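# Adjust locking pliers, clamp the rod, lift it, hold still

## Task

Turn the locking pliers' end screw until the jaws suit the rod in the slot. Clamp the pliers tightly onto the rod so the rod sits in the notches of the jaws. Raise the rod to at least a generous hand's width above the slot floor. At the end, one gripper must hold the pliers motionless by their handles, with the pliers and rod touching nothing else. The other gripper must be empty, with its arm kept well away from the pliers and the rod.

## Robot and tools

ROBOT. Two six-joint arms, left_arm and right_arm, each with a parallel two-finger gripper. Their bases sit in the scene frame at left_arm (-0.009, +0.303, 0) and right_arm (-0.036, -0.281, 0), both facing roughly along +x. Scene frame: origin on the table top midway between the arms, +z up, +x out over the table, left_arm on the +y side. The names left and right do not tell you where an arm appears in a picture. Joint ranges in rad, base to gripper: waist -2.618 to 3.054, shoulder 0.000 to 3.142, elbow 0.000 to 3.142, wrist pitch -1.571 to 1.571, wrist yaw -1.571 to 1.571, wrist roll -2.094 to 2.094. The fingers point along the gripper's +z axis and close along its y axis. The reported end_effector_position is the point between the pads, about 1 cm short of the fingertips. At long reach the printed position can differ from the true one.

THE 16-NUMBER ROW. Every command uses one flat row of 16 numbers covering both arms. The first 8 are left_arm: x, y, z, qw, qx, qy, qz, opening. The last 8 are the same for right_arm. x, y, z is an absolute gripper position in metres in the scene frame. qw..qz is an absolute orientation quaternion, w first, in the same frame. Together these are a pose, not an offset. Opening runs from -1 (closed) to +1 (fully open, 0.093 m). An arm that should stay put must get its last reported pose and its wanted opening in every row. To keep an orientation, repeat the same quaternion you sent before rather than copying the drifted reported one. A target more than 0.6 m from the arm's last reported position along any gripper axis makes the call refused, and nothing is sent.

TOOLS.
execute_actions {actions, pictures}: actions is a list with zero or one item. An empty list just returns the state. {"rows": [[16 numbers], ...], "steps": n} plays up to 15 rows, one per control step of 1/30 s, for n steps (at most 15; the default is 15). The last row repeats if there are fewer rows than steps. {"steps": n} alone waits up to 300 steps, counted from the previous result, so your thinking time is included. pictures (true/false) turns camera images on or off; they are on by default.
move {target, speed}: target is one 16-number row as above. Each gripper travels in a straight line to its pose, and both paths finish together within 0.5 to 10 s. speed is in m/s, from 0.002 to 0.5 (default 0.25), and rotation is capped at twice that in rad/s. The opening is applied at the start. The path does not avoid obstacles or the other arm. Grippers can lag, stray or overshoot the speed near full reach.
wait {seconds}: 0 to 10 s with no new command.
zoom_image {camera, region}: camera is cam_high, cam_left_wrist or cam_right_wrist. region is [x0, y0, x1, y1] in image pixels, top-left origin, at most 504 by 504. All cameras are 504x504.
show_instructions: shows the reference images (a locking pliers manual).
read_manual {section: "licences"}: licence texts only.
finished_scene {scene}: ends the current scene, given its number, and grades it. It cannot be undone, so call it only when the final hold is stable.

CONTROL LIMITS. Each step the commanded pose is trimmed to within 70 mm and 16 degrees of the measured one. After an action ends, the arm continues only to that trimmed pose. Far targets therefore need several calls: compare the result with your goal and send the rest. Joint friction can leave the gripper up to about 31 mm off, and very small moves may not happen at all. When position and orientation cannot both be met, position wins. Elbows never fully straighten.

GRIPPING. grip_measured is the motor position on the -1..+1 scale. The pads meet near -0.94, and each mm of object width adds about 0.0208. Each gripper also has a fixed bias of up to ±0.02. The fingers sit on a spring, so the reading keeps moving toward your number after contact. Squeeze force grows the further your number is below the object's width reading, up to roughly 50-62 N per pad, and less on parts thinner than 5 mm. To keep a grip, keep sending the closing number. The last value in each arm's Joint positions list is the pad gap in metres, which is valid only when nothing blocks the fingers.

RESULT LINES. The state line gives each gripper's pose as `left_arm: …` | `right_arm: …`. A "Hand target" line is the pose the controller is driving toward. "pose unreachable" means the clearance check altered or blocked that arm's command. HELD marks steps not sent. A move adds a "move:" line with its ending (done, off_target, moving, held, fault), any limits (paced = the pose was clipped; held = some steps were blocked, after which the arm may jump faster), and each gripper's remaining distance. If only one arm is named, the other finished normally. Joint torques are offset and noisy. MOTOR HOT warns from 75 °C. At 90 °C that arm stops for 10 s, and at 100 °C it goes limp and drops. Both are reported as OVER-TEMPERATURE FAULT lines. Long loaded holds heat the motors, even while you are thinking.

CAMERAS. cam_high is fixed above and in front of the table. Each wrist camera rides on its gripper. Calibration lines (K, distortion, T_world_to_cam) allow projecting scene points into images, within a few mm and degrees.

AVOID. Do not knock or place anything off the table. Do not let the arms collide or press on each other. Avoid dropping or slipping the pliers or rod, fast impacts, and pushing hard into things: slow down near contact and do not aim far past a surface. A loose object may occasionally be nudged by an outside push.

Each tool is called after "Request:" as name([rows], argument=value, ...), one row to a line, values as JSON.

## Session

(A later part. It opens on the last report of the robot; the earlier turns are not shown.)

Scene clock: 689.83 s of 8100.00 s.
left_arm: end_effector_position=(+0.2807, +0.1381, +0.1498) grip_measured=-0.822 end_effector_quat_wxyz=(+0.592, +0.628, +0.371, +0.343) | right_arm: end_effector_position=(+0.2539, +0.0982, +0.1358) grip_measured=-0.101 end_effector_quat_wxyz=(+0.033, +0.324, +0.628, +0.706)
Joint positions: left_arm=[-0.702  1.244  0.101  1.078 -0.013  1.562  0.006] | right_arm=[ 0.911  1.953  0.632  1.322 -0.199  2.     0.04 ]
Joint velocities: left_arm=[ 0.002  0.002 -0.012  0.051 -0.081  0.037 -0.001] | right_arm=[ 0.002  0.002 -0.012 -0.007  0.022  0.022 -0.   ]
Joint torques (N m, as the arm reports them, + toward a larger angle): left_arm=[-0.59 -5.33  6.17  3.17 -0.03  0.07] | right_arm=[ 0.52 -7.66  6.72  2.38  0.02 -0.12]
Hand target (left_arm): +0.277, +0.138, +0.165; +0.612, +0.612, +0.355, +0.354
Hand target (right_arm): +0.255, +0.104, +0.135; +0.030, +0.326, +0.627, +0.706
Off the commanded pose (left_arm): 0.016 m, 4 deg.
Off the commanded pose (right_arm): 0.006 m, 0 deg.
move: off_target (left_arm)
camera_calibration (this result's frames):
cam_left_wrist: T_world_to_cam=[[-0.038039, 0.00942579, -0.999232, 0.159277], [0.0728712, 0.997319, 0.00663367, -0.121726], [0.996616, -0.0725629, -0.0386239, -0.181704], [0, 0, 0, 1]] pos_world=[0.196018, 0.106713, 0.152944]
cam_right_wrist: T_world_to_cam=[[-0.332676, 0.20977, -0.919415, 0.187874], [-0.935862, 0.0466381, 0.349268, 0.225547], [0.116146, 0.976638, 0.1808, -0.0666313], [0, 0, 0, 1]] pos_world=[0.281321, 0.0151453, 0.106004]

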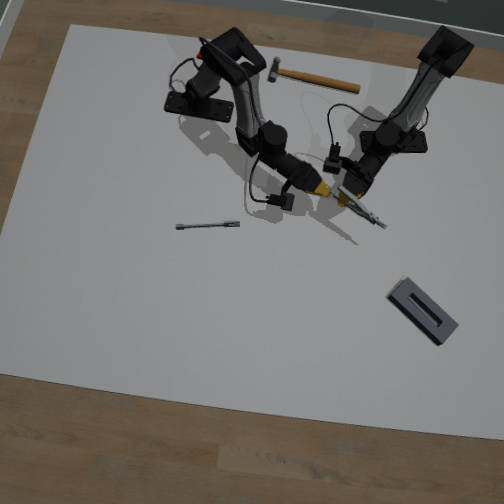

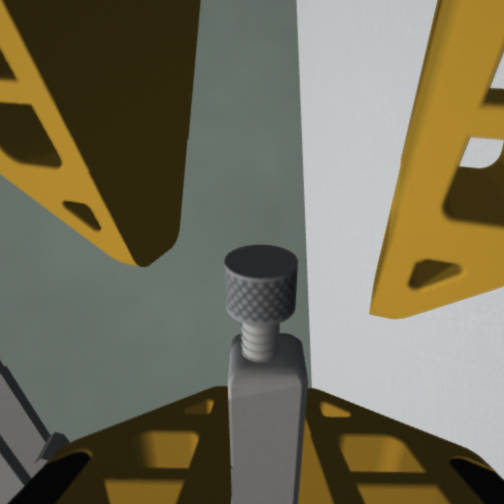

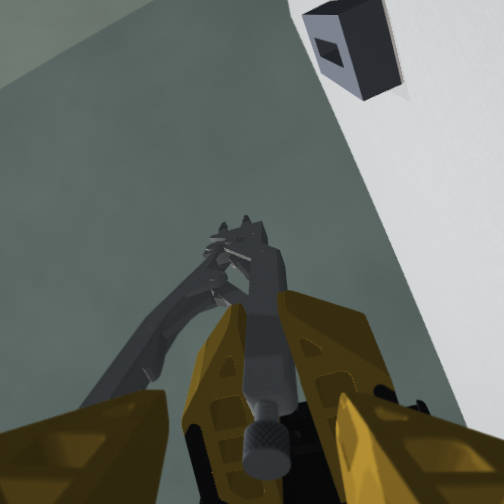

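Request:
execute_actions(actions=[])

Scene clock: 698.70 s of 8100.00 s.
left_arm: end_effector_position=(+0.2807, +0.1380, +0.1501) grip_measured=-0.822 end_effector_quat_wxyz=(+0.592, +0.628, +0.370, +0.343) | right_arm: end_effector_position=(+0.2539, +0.0982, +0.1358) grip_measured=-0.101 end_effector_quat_wxyz=(+0.033, +0.324, +0.628, +0.706)
Joint positions: left_arm=[-0.702  1.244  0.101  1.079 -0.013  1.562  0.006] | right_arm=[ 0.911  1.953  0.632  1.322 -0.198  2.     0.04 ]
Joint velocities: left_arm=[-0.012 -0.017 -0.002  0.007  0.081 -0.051 -0.   ] | right_arm=[-0.017 -0.022 -0.002 -0.066 -0.022  0.051  0.   ]
Joint torques (N m, as the arm reports them, + toward a larger angle): left_arm=[-0.62 -5.34  6.24  3.17 -0.01  0.04] | right_arm=[ 0.52 -7.63  6.69  2.35  0.01 -0.11]
Hand target (left_arm): +0.277, +0.138, +0.165; +0.612, +0.612, +0.355, +0.354
Hand target (right_arm): +0.255, +0.104, +0.135; +0.030, +0.326, +0.627, +0.706
Off the commanded pose (left_arm): 0.015 m, 4 deg.
Off the commanded pose (right_arm): 0.006 m, 0 deg.
Steps of this call (steps 1 to 266: nothing new was sent). Readings (end_effector_position):
1: left_arm (+0.2807, +0.1381, +0.1499) | right_arm (+0.2539, +0.0982, +0.1358)
2: left_arm (+0.2807, +0.1381, +0.1499) | right_arm (+0.2539, +0.0982, +0.1358)
4: left_arm (+0.2807, +0.1381, +0.1500) | right_arm (+0.2539, +0.0982, +0.1358)
8: left_arm (+0.2807, +0.1381, +0.1500) | right_arm (+0.2539, +0.0982, +0.1358)
266: the state above
camera_calibration (this result's frames):
cam_left_wrist: T_world_to_cam=[[-0.0367287, 0.00865406, -0.999288, 0.159393], [0.0732426, 0.997296, 0.00594479, -0.121658], [0.996638, -0.0729721, -0.0372633, -0.181838], [0, 0, 0, 1]] pos_world=[0.195991, 0.10668, 0.153227]
cam_right_wrist: T_world_to_cam=[[-0.332596, 0.209897, -0.919415, 0.187866], [-0.935844, 0.0469951, 0.349268, 0.225561], [0.116518, 0.976593, 0.1808, -0.0666967], [0, 0, 0, 1]] pos_world=[0.281345, 0.0151027, 0.106004]

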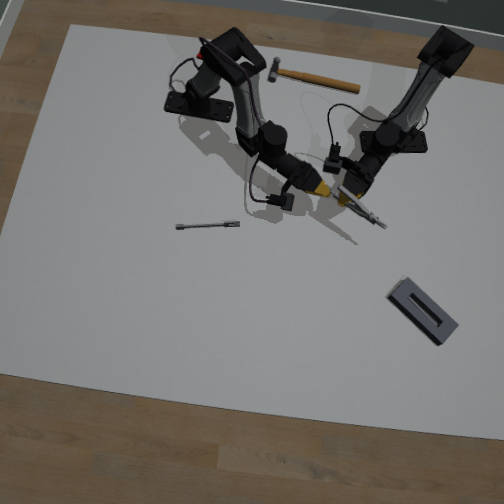

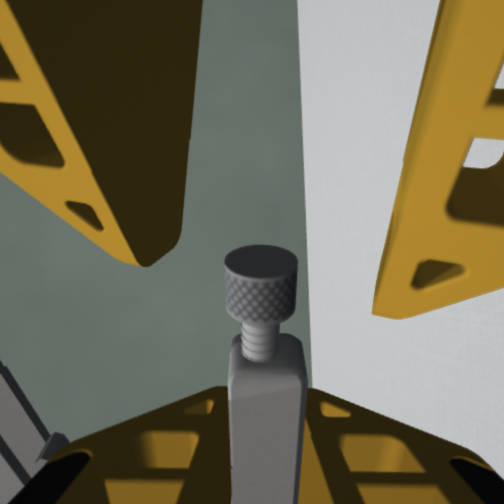

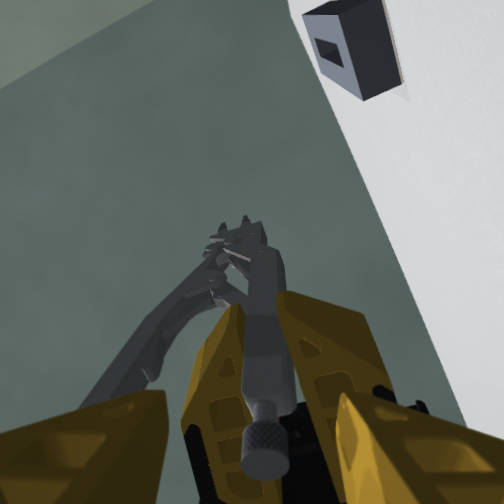

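Request:
move(target=[0.277,0.138,0.165,0.612,0.612,0.354,0.354,-0.86,0.253,0.108,0.135,0.030,0.326,0.627,0.706,-0.4], speed=0.03)

Scene clock: 703.17 s of 8100.00 s.
left_arm: end_effector_position=(+0.2807, +0.1380, +0.1497) grip_measured=-0.822 end_effector_quat_wxyz=(+0.592, +0.629, +0.371, +0.343) | right_arm: end_effector_position=(+0.2500, +0.1015, +0.1358) grip_measured=-0.398 end_effector_quat_wxyz=(+0.032, +0.323, +0.629, +0.706)
Joint positions: left_arm=[-0.702  1.244  0.101  1.078 -0.013  1.562  0.006] | right_arm=[ 0.926  1.953  0.632  1.322 -0.186  2.     0.026]
Joint velocities: left_arm=[ 0.002 -0.002 -0.007  0.022  0.022  0.007 -0.001] | right_arm=[ 0.007  0.002 -0.002  0.022  0.037 -0.037  0.   ]
Joint torques (N m, as the arm reports them, + toward a larger angle): left_arm=[-0.43 -5.36  6.17  3.2  -0.05  0.04] | right_arm=[ 0.35 -7.32  7.18  2.32  0.01 -0.12]
Hand target (left_arm): +0.277, +0.138, +0.165; +0.611, +0.612, +0.355, +0.354
Hand target (right_arm): +0.253, +0.108, +0.135; +0.030, +0.326, +0.628, +0.706
Off the commanded pose (left_arm): 0.016 m, 4 deg.
Off the commanded pose (right_arm): 0.007 m, 0 deg.
move: off_target (left_arm)
camera_calibration (this result's frames):
cam_left_wrist: T_world_to_cam=[[-0.0383776, 0.00961005, -0.999217, 0.159251], [0.0732531, 0.99729, 0.00677804, -0.121795], [0.996575, -0.0729357, -0.0389776, -0.181559], [0, 0, 0, 1]] pos_world=[0.195971, 0.106692, 0.152876]
cam_right_wrist: T_world_to_cam=[[-0.333236, 0.208882, -0.919414, 0.186128], [-0.935982, 0.0441384, 0.349269, 0.222042], [0.113538, 0.976944, 0.180802, -0.0687394], [0, 0, 0, 1]] pos_world=[0.277656, 0.0184751, 0.106004]

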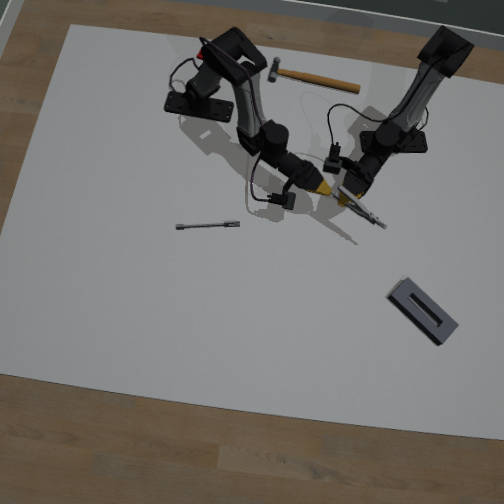

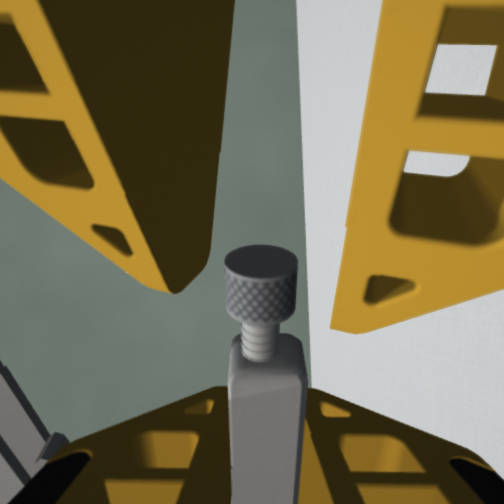

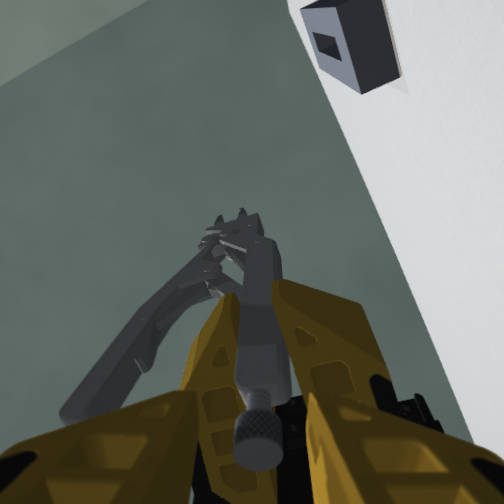

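Request:
move(target=[0.277,0.138,0.165,0.612,0.612,0.354,0.354,-0.86,0.255,0.108,0.135,0.596,-0.327,0.627,0.380,-0.4], speed=0.4)

Scene clock: 709.73 s of 8100.00 s.
left_arm: end_effector_position=(+0.2806, +0.1377, +0.1501) grip_measured=-0.822 end_effector_quat_wxyz=(+0.592, +0.629, +0.369, +0.343) | right_arm: end_effector_position=(+0.2527, +0.1031, +0.1396) grip_measured=-0.398 end_effector_quat_wxyz=(+0.598, -0.321, +0.626, +0.383)
Joint positions: left_arm=[-0.702  1.244  0.101  1.079 -0.011  1.564  0.006] | right_arm=[ 0.926  1.953  0.644  1.319 -0.18   0.097  0.026]
Joint velocities: left_arm=[-0.002  0.002 -0.012 -0.022 -0.037  0.051 -0.   ] | right_arm=[-0.002  0.012 -0.017 -0.022 -0.051 -0.037 -0.   ]
Joint torques (N m, as the arm reports them, + toward a larger angle): left_arm=[-0.48 -5.43  6.24  3.16 -0.07  0.05] | right_arm=[-0.04 -7.06  6.74  2.31 -0.07 -0.25]
Hand target (left_arm): +0.277, +0.138, +0.165; +0.612, +0.612, +0.355, +0.354
Hand target (right_arm): +0.255, +0.108, +0.135; +0.596, -0.327, +0.627, +0.380
Off the commanded pose (left_arm): 0.015 m, 4 deg.
Off the commanded pose (right_arm): 0.007 m, 1 deg.
move: off_target (left_arm)
camera_calibration (this result's frames):
cam_left_wrist: T_world_to_cam=[[-0.036023, 0.00994764, -0.999301, 0.159016], [0.0752328, 0.99714, 0.00721412, -0.122095], [0.996515, -0.0749204, -0.0366683, -0.181488], [0, 0, 0, 1]] pos_world=[0.195769, 0.106566, 0.15313]
cam_right_wrist: T_world_to_cam=[[0.870275, -0.487676, -0.0692414, -0.160843], [-0.259055, -0.333596, -0.906424, 0.266399], [0.418942, 0.806775, -0.416655, -0.0474988], [0, 0, 0, 1]] pos_world=[0.228889, 0.0487513, 0.210543]

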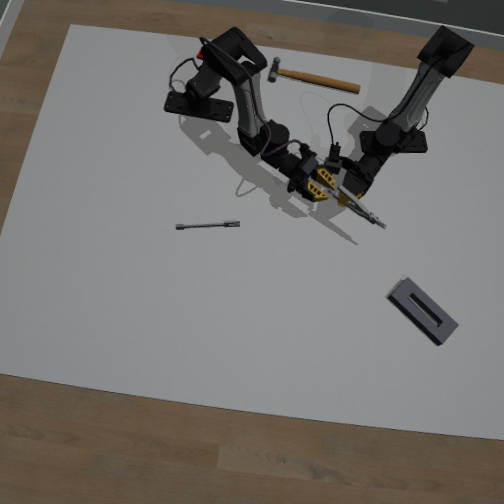

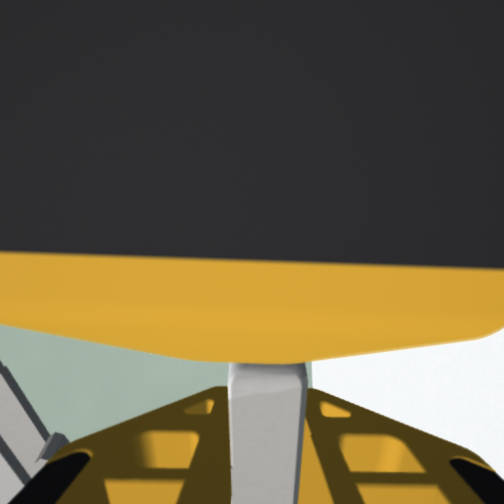

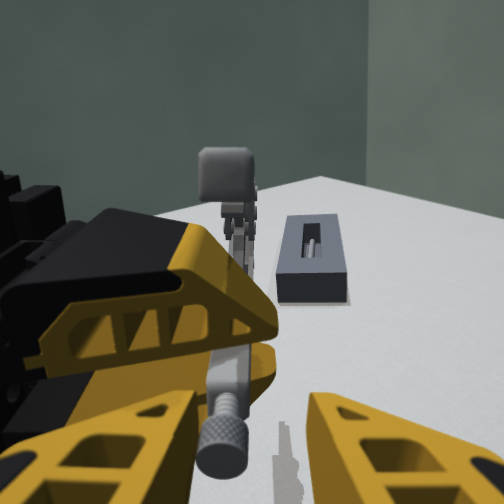

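Request:
move(target=[0.277,0.138,0.165,0.612,0.612,0.354,0.354,-0.86,0.248,0.110,0.131,0.596,-0.327,0.627,0.380,-0.4], speed=0.03)

Scene clock: 713.67 s of 8100.00 s.
left_arm: end_effector_position=(+0.2805, +0.1378, +0.1497) grip_measured=-0.822 end_effector_quat_wxyz=(+0.592, +0.629, +0.370, +0.343) | right_arm: end_effector_position=(+0.2483, +0.1071, +0.1317) grip_measured=-0.398 end_effector_quat_wxyz=(+0.592, -0.326, +0.630, +0.382)
Joint positions: left_arm=[-0.702  1.244  0.101  1.078 -0.011  1.564  0.006] | right_arm=[ 0.942  1.971  0.644  1.319 -0.17   0.094  0.026]
Joint velocities: left_arm=[-0.002  0.012 -0.002  0.066  0.037 -0.007  0.001] | right_arm=[-0.002 -0.007 -0.002 -0.037 -0.022  0.022  0.001]
Joint torques (N m, as the arm reports them, + toward a larger angle): left_arm=[-0.5  -5.53  6.11  3.21 -0.01  0.08] | right_arm=[ 0.43 -7.84  5.58  2.62 -0.02 -0.22]
Hand target (left_arm): +0.277, +0.138, +0.165; +0.611, +0.612, +0.355, +0.354
Hand target (right_arm): +0.248, +0.110, +0.131; +0.596, -0.327, +0.627, +0.380
Off the commanded pose (left_arm): 0.016 m, 4 deg.
Off the commanded pose (right_arm): 0.003 m, 1 deg.
move: off_target (left_arm)
camera_calibration (this result's frames):
cam_left_wrist: T_world_to_cam=[[-0.0376719, 0.0109036, -0.999231, 0.158874], [0.0752454, 0.997133, 0.00804394, -0.122231], [0.996453, -0.0748845, -0.0383843, -0.181208], [0, 0, 0, 1]] pos_world=[0.195748, 0.106578, 0.152779]
cam_right_wrist: T_world_to_cam=[[0.872284, -0.484042, -0.0694475, -0.156501], [-0.26483, -0.348231, -0.899222, 0.261414], [0.411078, 0.802769, -0.431945, -0.0478081], [0, 0, 0, 1]] pos_world=[0.225397, 0.0536584, 0.203551]

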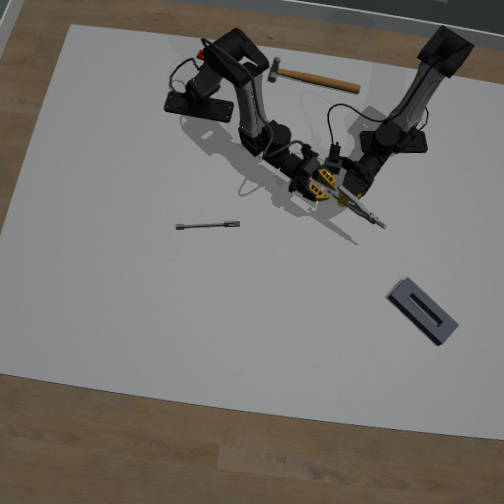

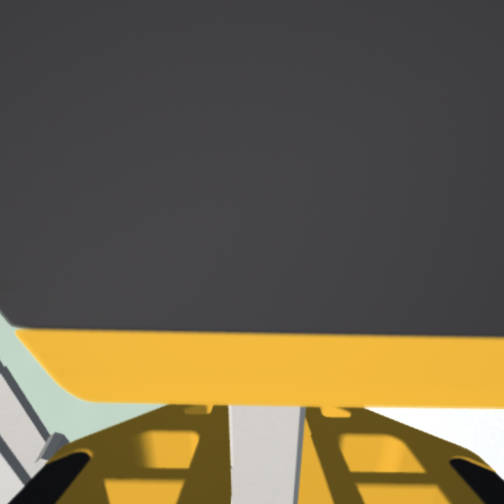

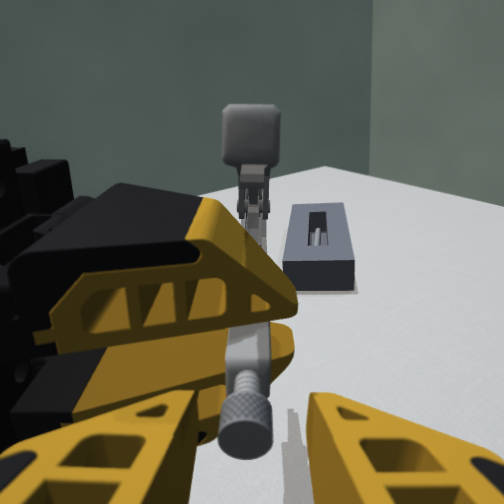

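Request:
move(target=[0.277,0.138,0.165,0.612,0.612,0.354,0.354,-0.86,0.248,0.109,0.135,0.596,-0.327,0.627,0.380,-0.4], speed=0.02)

Scene clock: 718.07 s of 8100.00 s.
left_arm: end_effector_position=(+0.2805, +0.1378, +0.1498) grip_measured=-0.822 end_effector_quat_wxyz=(+0.592, +0.629, +0.370, +0.343) | right_arm: end_effector_position=(+0.2484, +0.1070, +0.1317) grip_measured=-0.398 end_effector_quat_wxyz=(+0.592, -0.326, +0.631, +0.381)
Joint positions: left_arm=[-0.702  1.244  0.101  1.078 -0.011  1.564  0.006] | right_arm=[ 0.942  1.971  0.644  1.319 -0.169  0.094  0.026]
Joint velocities: left_arm=[ 0.007 -0.002 -0.002 -0.037 -0.007 -0.066  0.   ] | right_arm=[ 0.017  0.012  0.007 -0.066  0.007  0.051 -0.   ]
Joint torques (N m, as the arm reports them, + toward a larger angle): left_arm=[-0.48 -5.53  6.13  3.21 -0.03  0.04] | right_arm=[ 0.18 -9.49  5.56  2.4  -0.01 -0.22]
Hand target (left_arm): +0.277, +0.138, +0.165; +0.611, +0.612, +0.355, +0.354
Hand target (right_arm): +0.248, +0.109, +0.135; +0.596, -0.327, +0.627, +0.380
Off the commanded pose (left_arm): 0.016 m, 4 deg.
Off the commanded pose (right_arm): 0.004 m, 1 deg.
move: off_target (left_arm)
camera_calibration (this result's frames):
cam_left_wrist: T_world_to_cam=[[-0.0373421, 0.0107125, -0.999245, 0.158902], [0.0752428, 0.997134, 0.00787797, -0.122204], [0.996466, -0.0748918, -0.0380411, -0.181264], [0, 0, 0, 1]] pos_world=[0.195752, 0.106576, 0.152849]
cam_right_wrist: T_world_to_cam=[[0.871915, -0.484708, -0.069442, -0.156467], [-0.265092, -0.348032, -0.899222, 0.261465], [0.411692, 0.802454, -0.431946, -0.0479213], [0, 0, 0, 1]] pos_world=[0.225467, 0.0536121, 0.203551]

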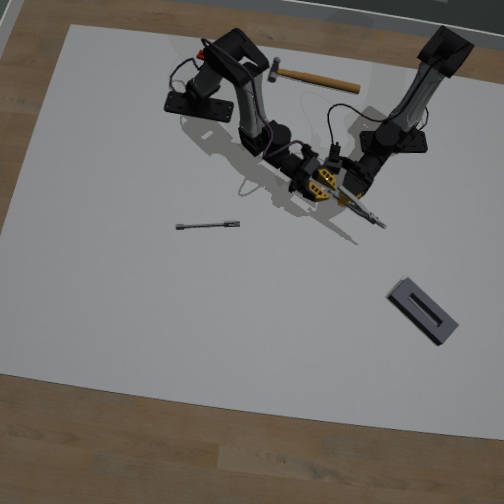

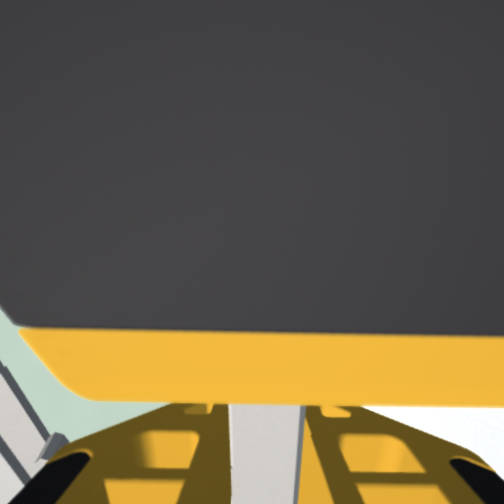

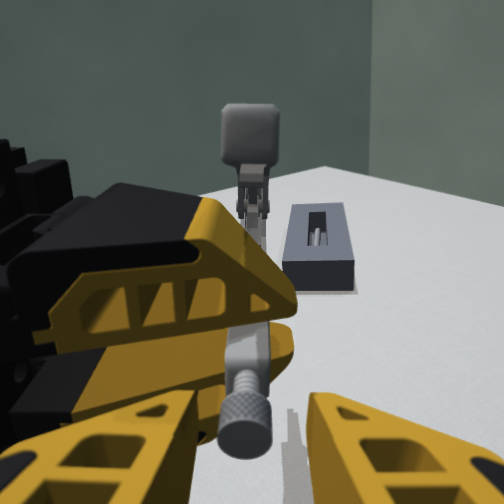

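Request:
move(target=[0.277,0.138,0.165,0.612,0.612,0.354,0.354,-0.86,0.248,0.108,0.139,0.596,-0.327,0.627,0.380,-0.4], speed=0.02)

Scene clock: 721.87 s of 8100.00 s.
left_arm: end_effector_position=(+0.2805, +0.1378, +0.1499) grip_measured=-0.822 end_effector_quat_wxyz=(+0.592, +0.629, +0.370, +0.343) | right_arm: end_effector_position=(+0.2484, +0.1070, +0.1292) grip_measured=-0.398 end_effector_quat_wxyz=(+0.589, -0.327, +0.634, +0.380)
Joint positions: left_arm=[-0.702  1.244  0.101  1.078 -0.011  1.564  0.006] | right_arm=[ 0.942  1.971  0.644  1.309 -0.169  0.094  0.026]
Joint velocities: left_arm=[-0.002 -0.017 -0.002 -0.095  0.007  0.022 -0.002] | right_arm=[-0.007 -0.007 -0.002  0.037  0.022 -0.037  0.001]
Joint torques (N m, as the arm reports them, + toward a larger angle): left_arm=[-0.45 -5.5   6.19  3.21 -0.03  0.05] | right_arm=[  0.02 -11.15   5.53   2.3   -0.04  -0.23]
Hand target (left_arm): +0.277, +0.138, +0.165; +0.612, +0.612, +0.355, +0.354
Hand target (right_arm): +0.248, +0.108, +0.139; +0.596, -0.327, +0.627, +0.380
Off the commanded pose (left_arm): 0.016 m, 4 deg.
Off the commanded pose (right_arm): 0.010 m, 1 deg.
move: off_target (left_arm)
camera_calibration (this result's frames):
cam_left_wrist: T_world_to_cam=[[-0.0370123, 0.0105213, -0.999259, 0.15893], [0.0752402, 0.997136, 0.00771201, -0.122176], [0.996478, -0.0748991, -0.0376979, -0.18132], [0, 0, 0, 1]] pos_world=[0.195756, 0.106574, 0.15292]
cam_right_wrist: T_world_to_cam=[[0.871453, -0.485267, -0.0713137, -0.156217], [-0.270979, -0.355151, -0.894672, 0.260865], [0.408827, 0.798989, -0.440995, -0.0467104], [0, 0, 0, 1]] pos_world=[0.225921, 0.054161, 0.201649]

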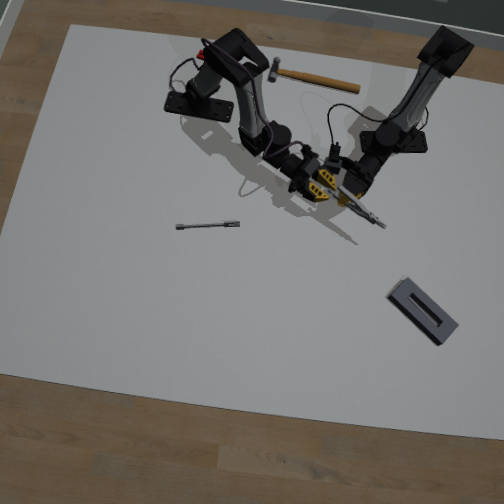

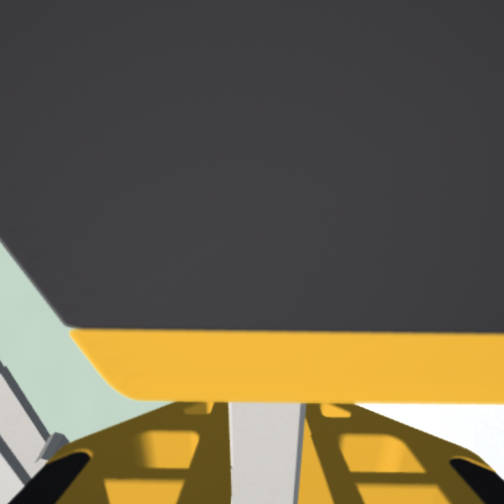

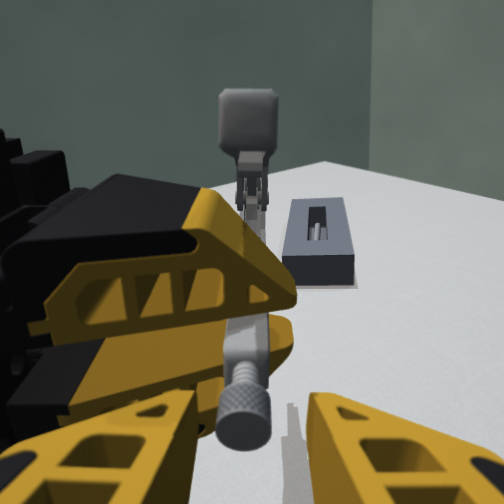

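Request:
move(target=[0.277,0.138,0.165,0.612,0.612,0.354,0.354,-0.86,0.248,0.108,0.138,0.604,-0.323,0.619,0.383,-0.4], speed=0.02)

Scene clock: 726.50 s of 8100.00 s.
left_arm: end_effector_position=(+0.2805, +0.1378, +0.1498) grip_measured=-0.822 end_effector_quat_wxyz=(+0.592, +0.629, +0.370, +0.343) | right_arm: end_effector_position=(+0.2484, +0.1070, +0.1344) grip_measured=-0.398 end_effector_quat_wxyz=(+0.596, -0.324, +0.627, +0.383)
Joint positions: left_arm=[-0.702  1.244  0.101  1.078 -0.011  1.564  0.006] | right_arm=[ 0.942  1.971  0.644  1.331 -0.169  0.094  0.026]
Joint velocities: left_arm=[ 0.007 -0.007 -0.002 -0.007 -0.066 -0.007  0.   ] | right_arm=[ 0.017 -0.007 -0.002 -0.007  0.022 -0.022 -0.   ]
Joint torques (N m, as the arm reports them, + toward a larger angle): left_arm=[-0.42 -5.48  6.14  3.21 -0.03  0.05] | right_arm=[ 0.07 -8.54  5.35  2.68  0.01 -0.19]
Hand target (left_arm): +0.277, +0.138, +0.165; +0.611, +0.612, +0.355, +0.354
Hand target (right_arm): +0.248, +0.108, +0.138; +0.604, -0.323, +0.620, +0.383
Off the commanded pose (left_arm): 0.016 m, 4 deg.
Off the commanded pose (right_arm): 0.004 m, 1 deg.
move: off_target (left_arm)
camera_calibration (this result's frames):
cam_left_wrist: T_world_to_cam=[[-0.0373421, 0.0107125, -0.999245, 0.158902], [0.0752428, 0.997134, 0.00787797, -0.122204], [0.996466, -0.0748918, -0.0380411, -0.181264], [0, 0, 0, 1]] pos_world=[0.195752, 0.106576, 0.152849]
cam_right_wrist: T_world_to_cam=[[0.872414, -0.484105, -0.0673536, -0.156746], [-0.258516, -0.340079, -0.904166, 0.262117], [0.414805, 0.806219, -0.421838, -0.0492738], [0, 0, 0, 1]] pos_world=[0.224948, 0.0529845, 0.205655]

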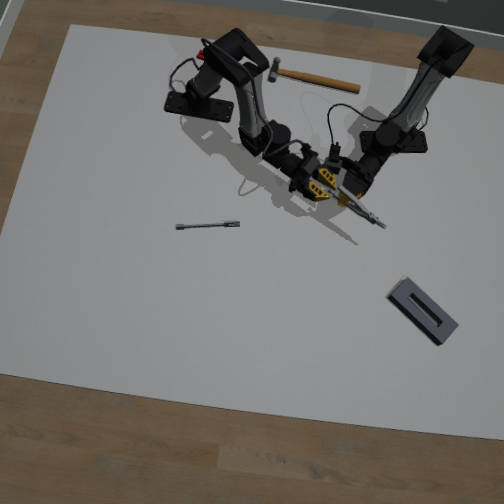

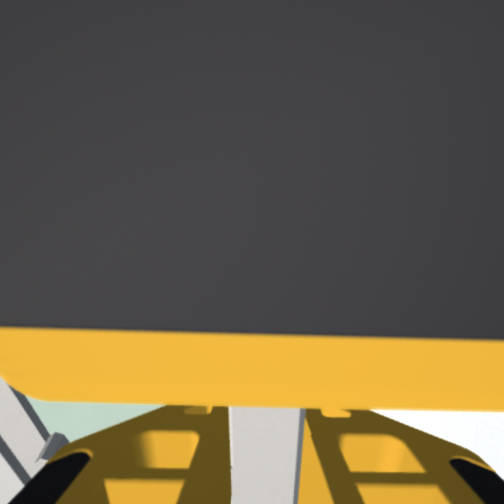

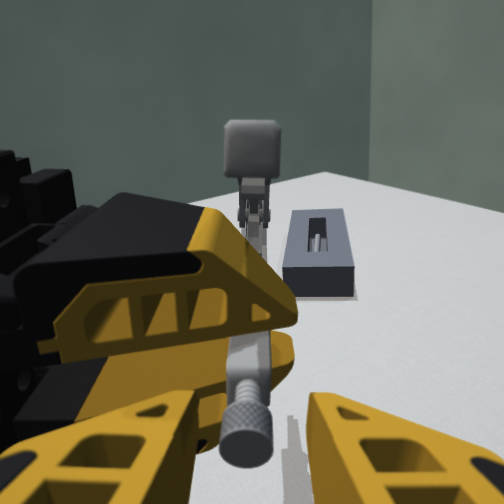

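Request:
move(target=[0.277,0.138,0.165,0.612,0.612,0.354,0.354,-0.86,0.248,0.107,0.136,0.598,-0.324,0.625,0.383,-0.8], speed=0.02)

Scene clock: 731.17 s of 8100.00 s.
left_arm: end_effector_position=(+0.2805, +0.1379, +0.1485) grip_measured=-0.822 end_effector_quat_wxyz=(+0.590, +0.631, +0.371, +0.342) | right_arm: end_effector_position=(+0.2476, +0.1075, +0.1336) grip_measured=-0.791 end_effector_quat_wxyz=(+0.594, -0.326, +0.627, +0.384)
Joint positions: left_arm=[-0.702  1.244  0.101  1.073 -0.011  1.563  0.006] | right_arm=[ 0.943  1.971  0.644  1.327 -0.173  0.094  0.007]
Joint velocities: left_arm=[-0.022  0.017  0.002 -0.081  0.051  0.007  0.   ] | right_arm=[ 0.007 -0.007  0.012 -0.022 -0.037 -0.037 -0.001]
Joint torques (N m, as the arm reports them, + toward a larger angle): left_arm=[-0.58 -5.45  6.27  3.24 -0.07  0.03] | right_arm=[-0.21 -9.35  5.12  2.49  0.   -0.16]
Hand target (left_arm): +0.277, +0.138, +0.165; +0.611, +0.612, +0.355, +0.354
Hand target (right_arm): +0.248, +0.107, +0.136; +0.598, -0.324, +0.625, +0.383
Off the commanded pose (left_arm): 0.017 m, 4 deg.
Off the commanded pose (right_arm): 0.003 m, 1 deg.
move: off_target (left_arm)
camera_calibration (this result's frames):
cam_left_wrist: T_world_to_cam=[[-0.0421374, 0.013064, -0.999026, 0.158597], [0.0748801, 0.997144, 0.00988106, -0.122487], [0.996302, -0.0743909, -0.0429953, -0.180549], [0, 0, 0, 1]] pos_world=[0.195736, 0.106634, 0.15189]
cam_right_wrist: T_world_to_cam=[[0.874474, -0.480286, -0.0679789, -0.156635], [-0.25892, -0.34366, -0.902695, 0.261623], [0.41019, 0.806984, -0.424877, -0.0482346], [0, 0, 0, 1]] pos_world=[0.224498, 0.0536044, 0.205024]

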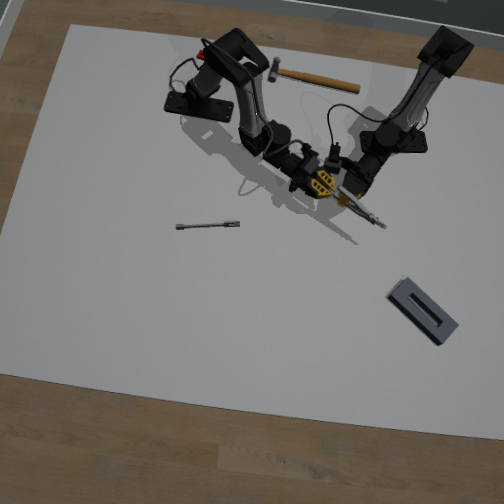

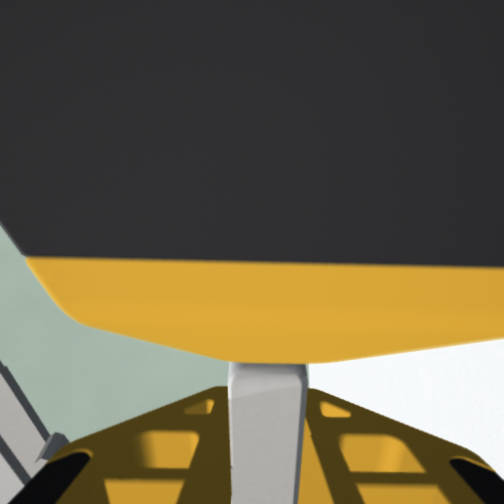

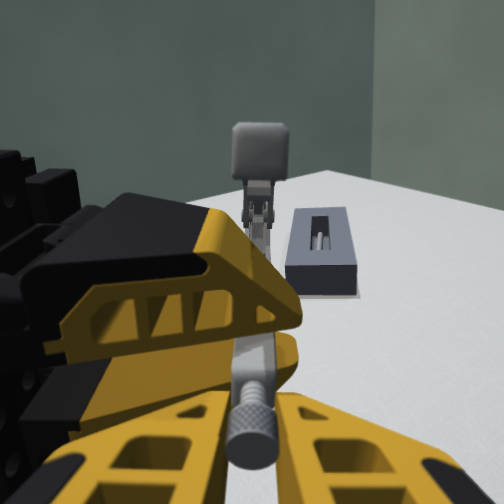

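Gripped on knob. Rotate.

Request:
move(target=[0.277,0.138,0.165,0.612,0.612,0.354,0.354,-0.86,0.249,0.107,0.135,0.030,0.326,0.627,0.706,-0.8], speed=0.3)

Scene clock: 736.53 s of 8100.00 s.
left_arm: end_effector_position=(+0.2801, +0.1378, +0.1452) grip_measured=-0.822 end_effector_quat_wxyz=(+0.586, +0.635, +0.372, +0.339) | right_arm: end_effector_position=(+0.2461, +0.1083, +0.1319) grip_measured=-0.791 end_effector_quat_wxyz=(+0.029, +0.319, +0.634, +0.704)
Joint positions: left_arm=[-0.702  1.244  0.101  1.059 -0.01   1.565  0.006] | right_arm=[ 0.943  1.971  0.644  1.32  -0.182  1.994  0.007]
Joint velocities: left_arm=[ 0.002 -0.002 -0.012 -0.051  0.037 -0.022 -0.   ] | right_arm=[-0.022 -0.012  0.007 -0.007 -0.081  0.037  0.002]
Joint torques (N m, as the arm reports them, + toward a larger angle): left_arm=[-0.53 -5.46  6.1   3.4  -0.04  0.05] | right_arm=[-0.49 -9.66  5.33  2.43  0.03 -0.09]
Hand target (left_arm): +0.277, +0.138, +0.164; +0.611, +0.613, +0.355, +0.354
Hand target (right_arm): +0.249, +0.107, +0.135; +0.030, +0.326, +0.627, +0.706
Off the commanded pose (left_arm): 0.020 m, 5 deg.
Off the commanded pose (right_arm): 0.004 m, 1 deg.
move: off_target (left_arm)
camera_calibration (this result's frames):
cam_left_wrist: T_world_to_cam=[[-0.053473, 0.0209104, -0.99835, 0.157264], [0.0766366, 0.996918, 0.0167757, -0.123795], [0.995624, -0.0756132, -0.0549107, -0.178264], [0, 0, 0, 1]] pos_world=[0.195381, 0.106646, 0.149293]
cam_right_wrist: T_world_to_cam=[[-0.334506, 0.197031, -0.921566, 0.181688], [-0.937012, 0.0348176, 0.347557, 0.22096], [0.100566, 0.979779, 0.172974, -0.0703946], [0, 0, 0, 1]] pos_world=[0.274897, 0.0254797, 0.102818]

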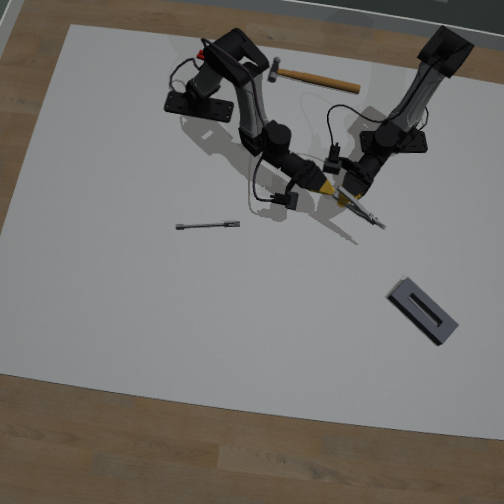

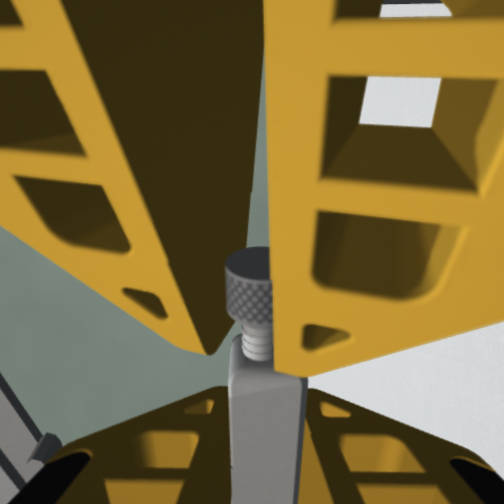

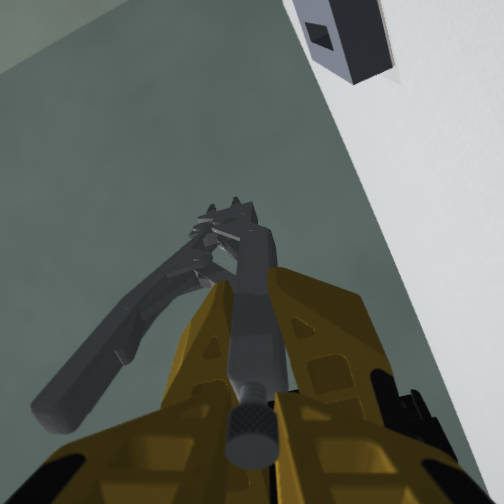

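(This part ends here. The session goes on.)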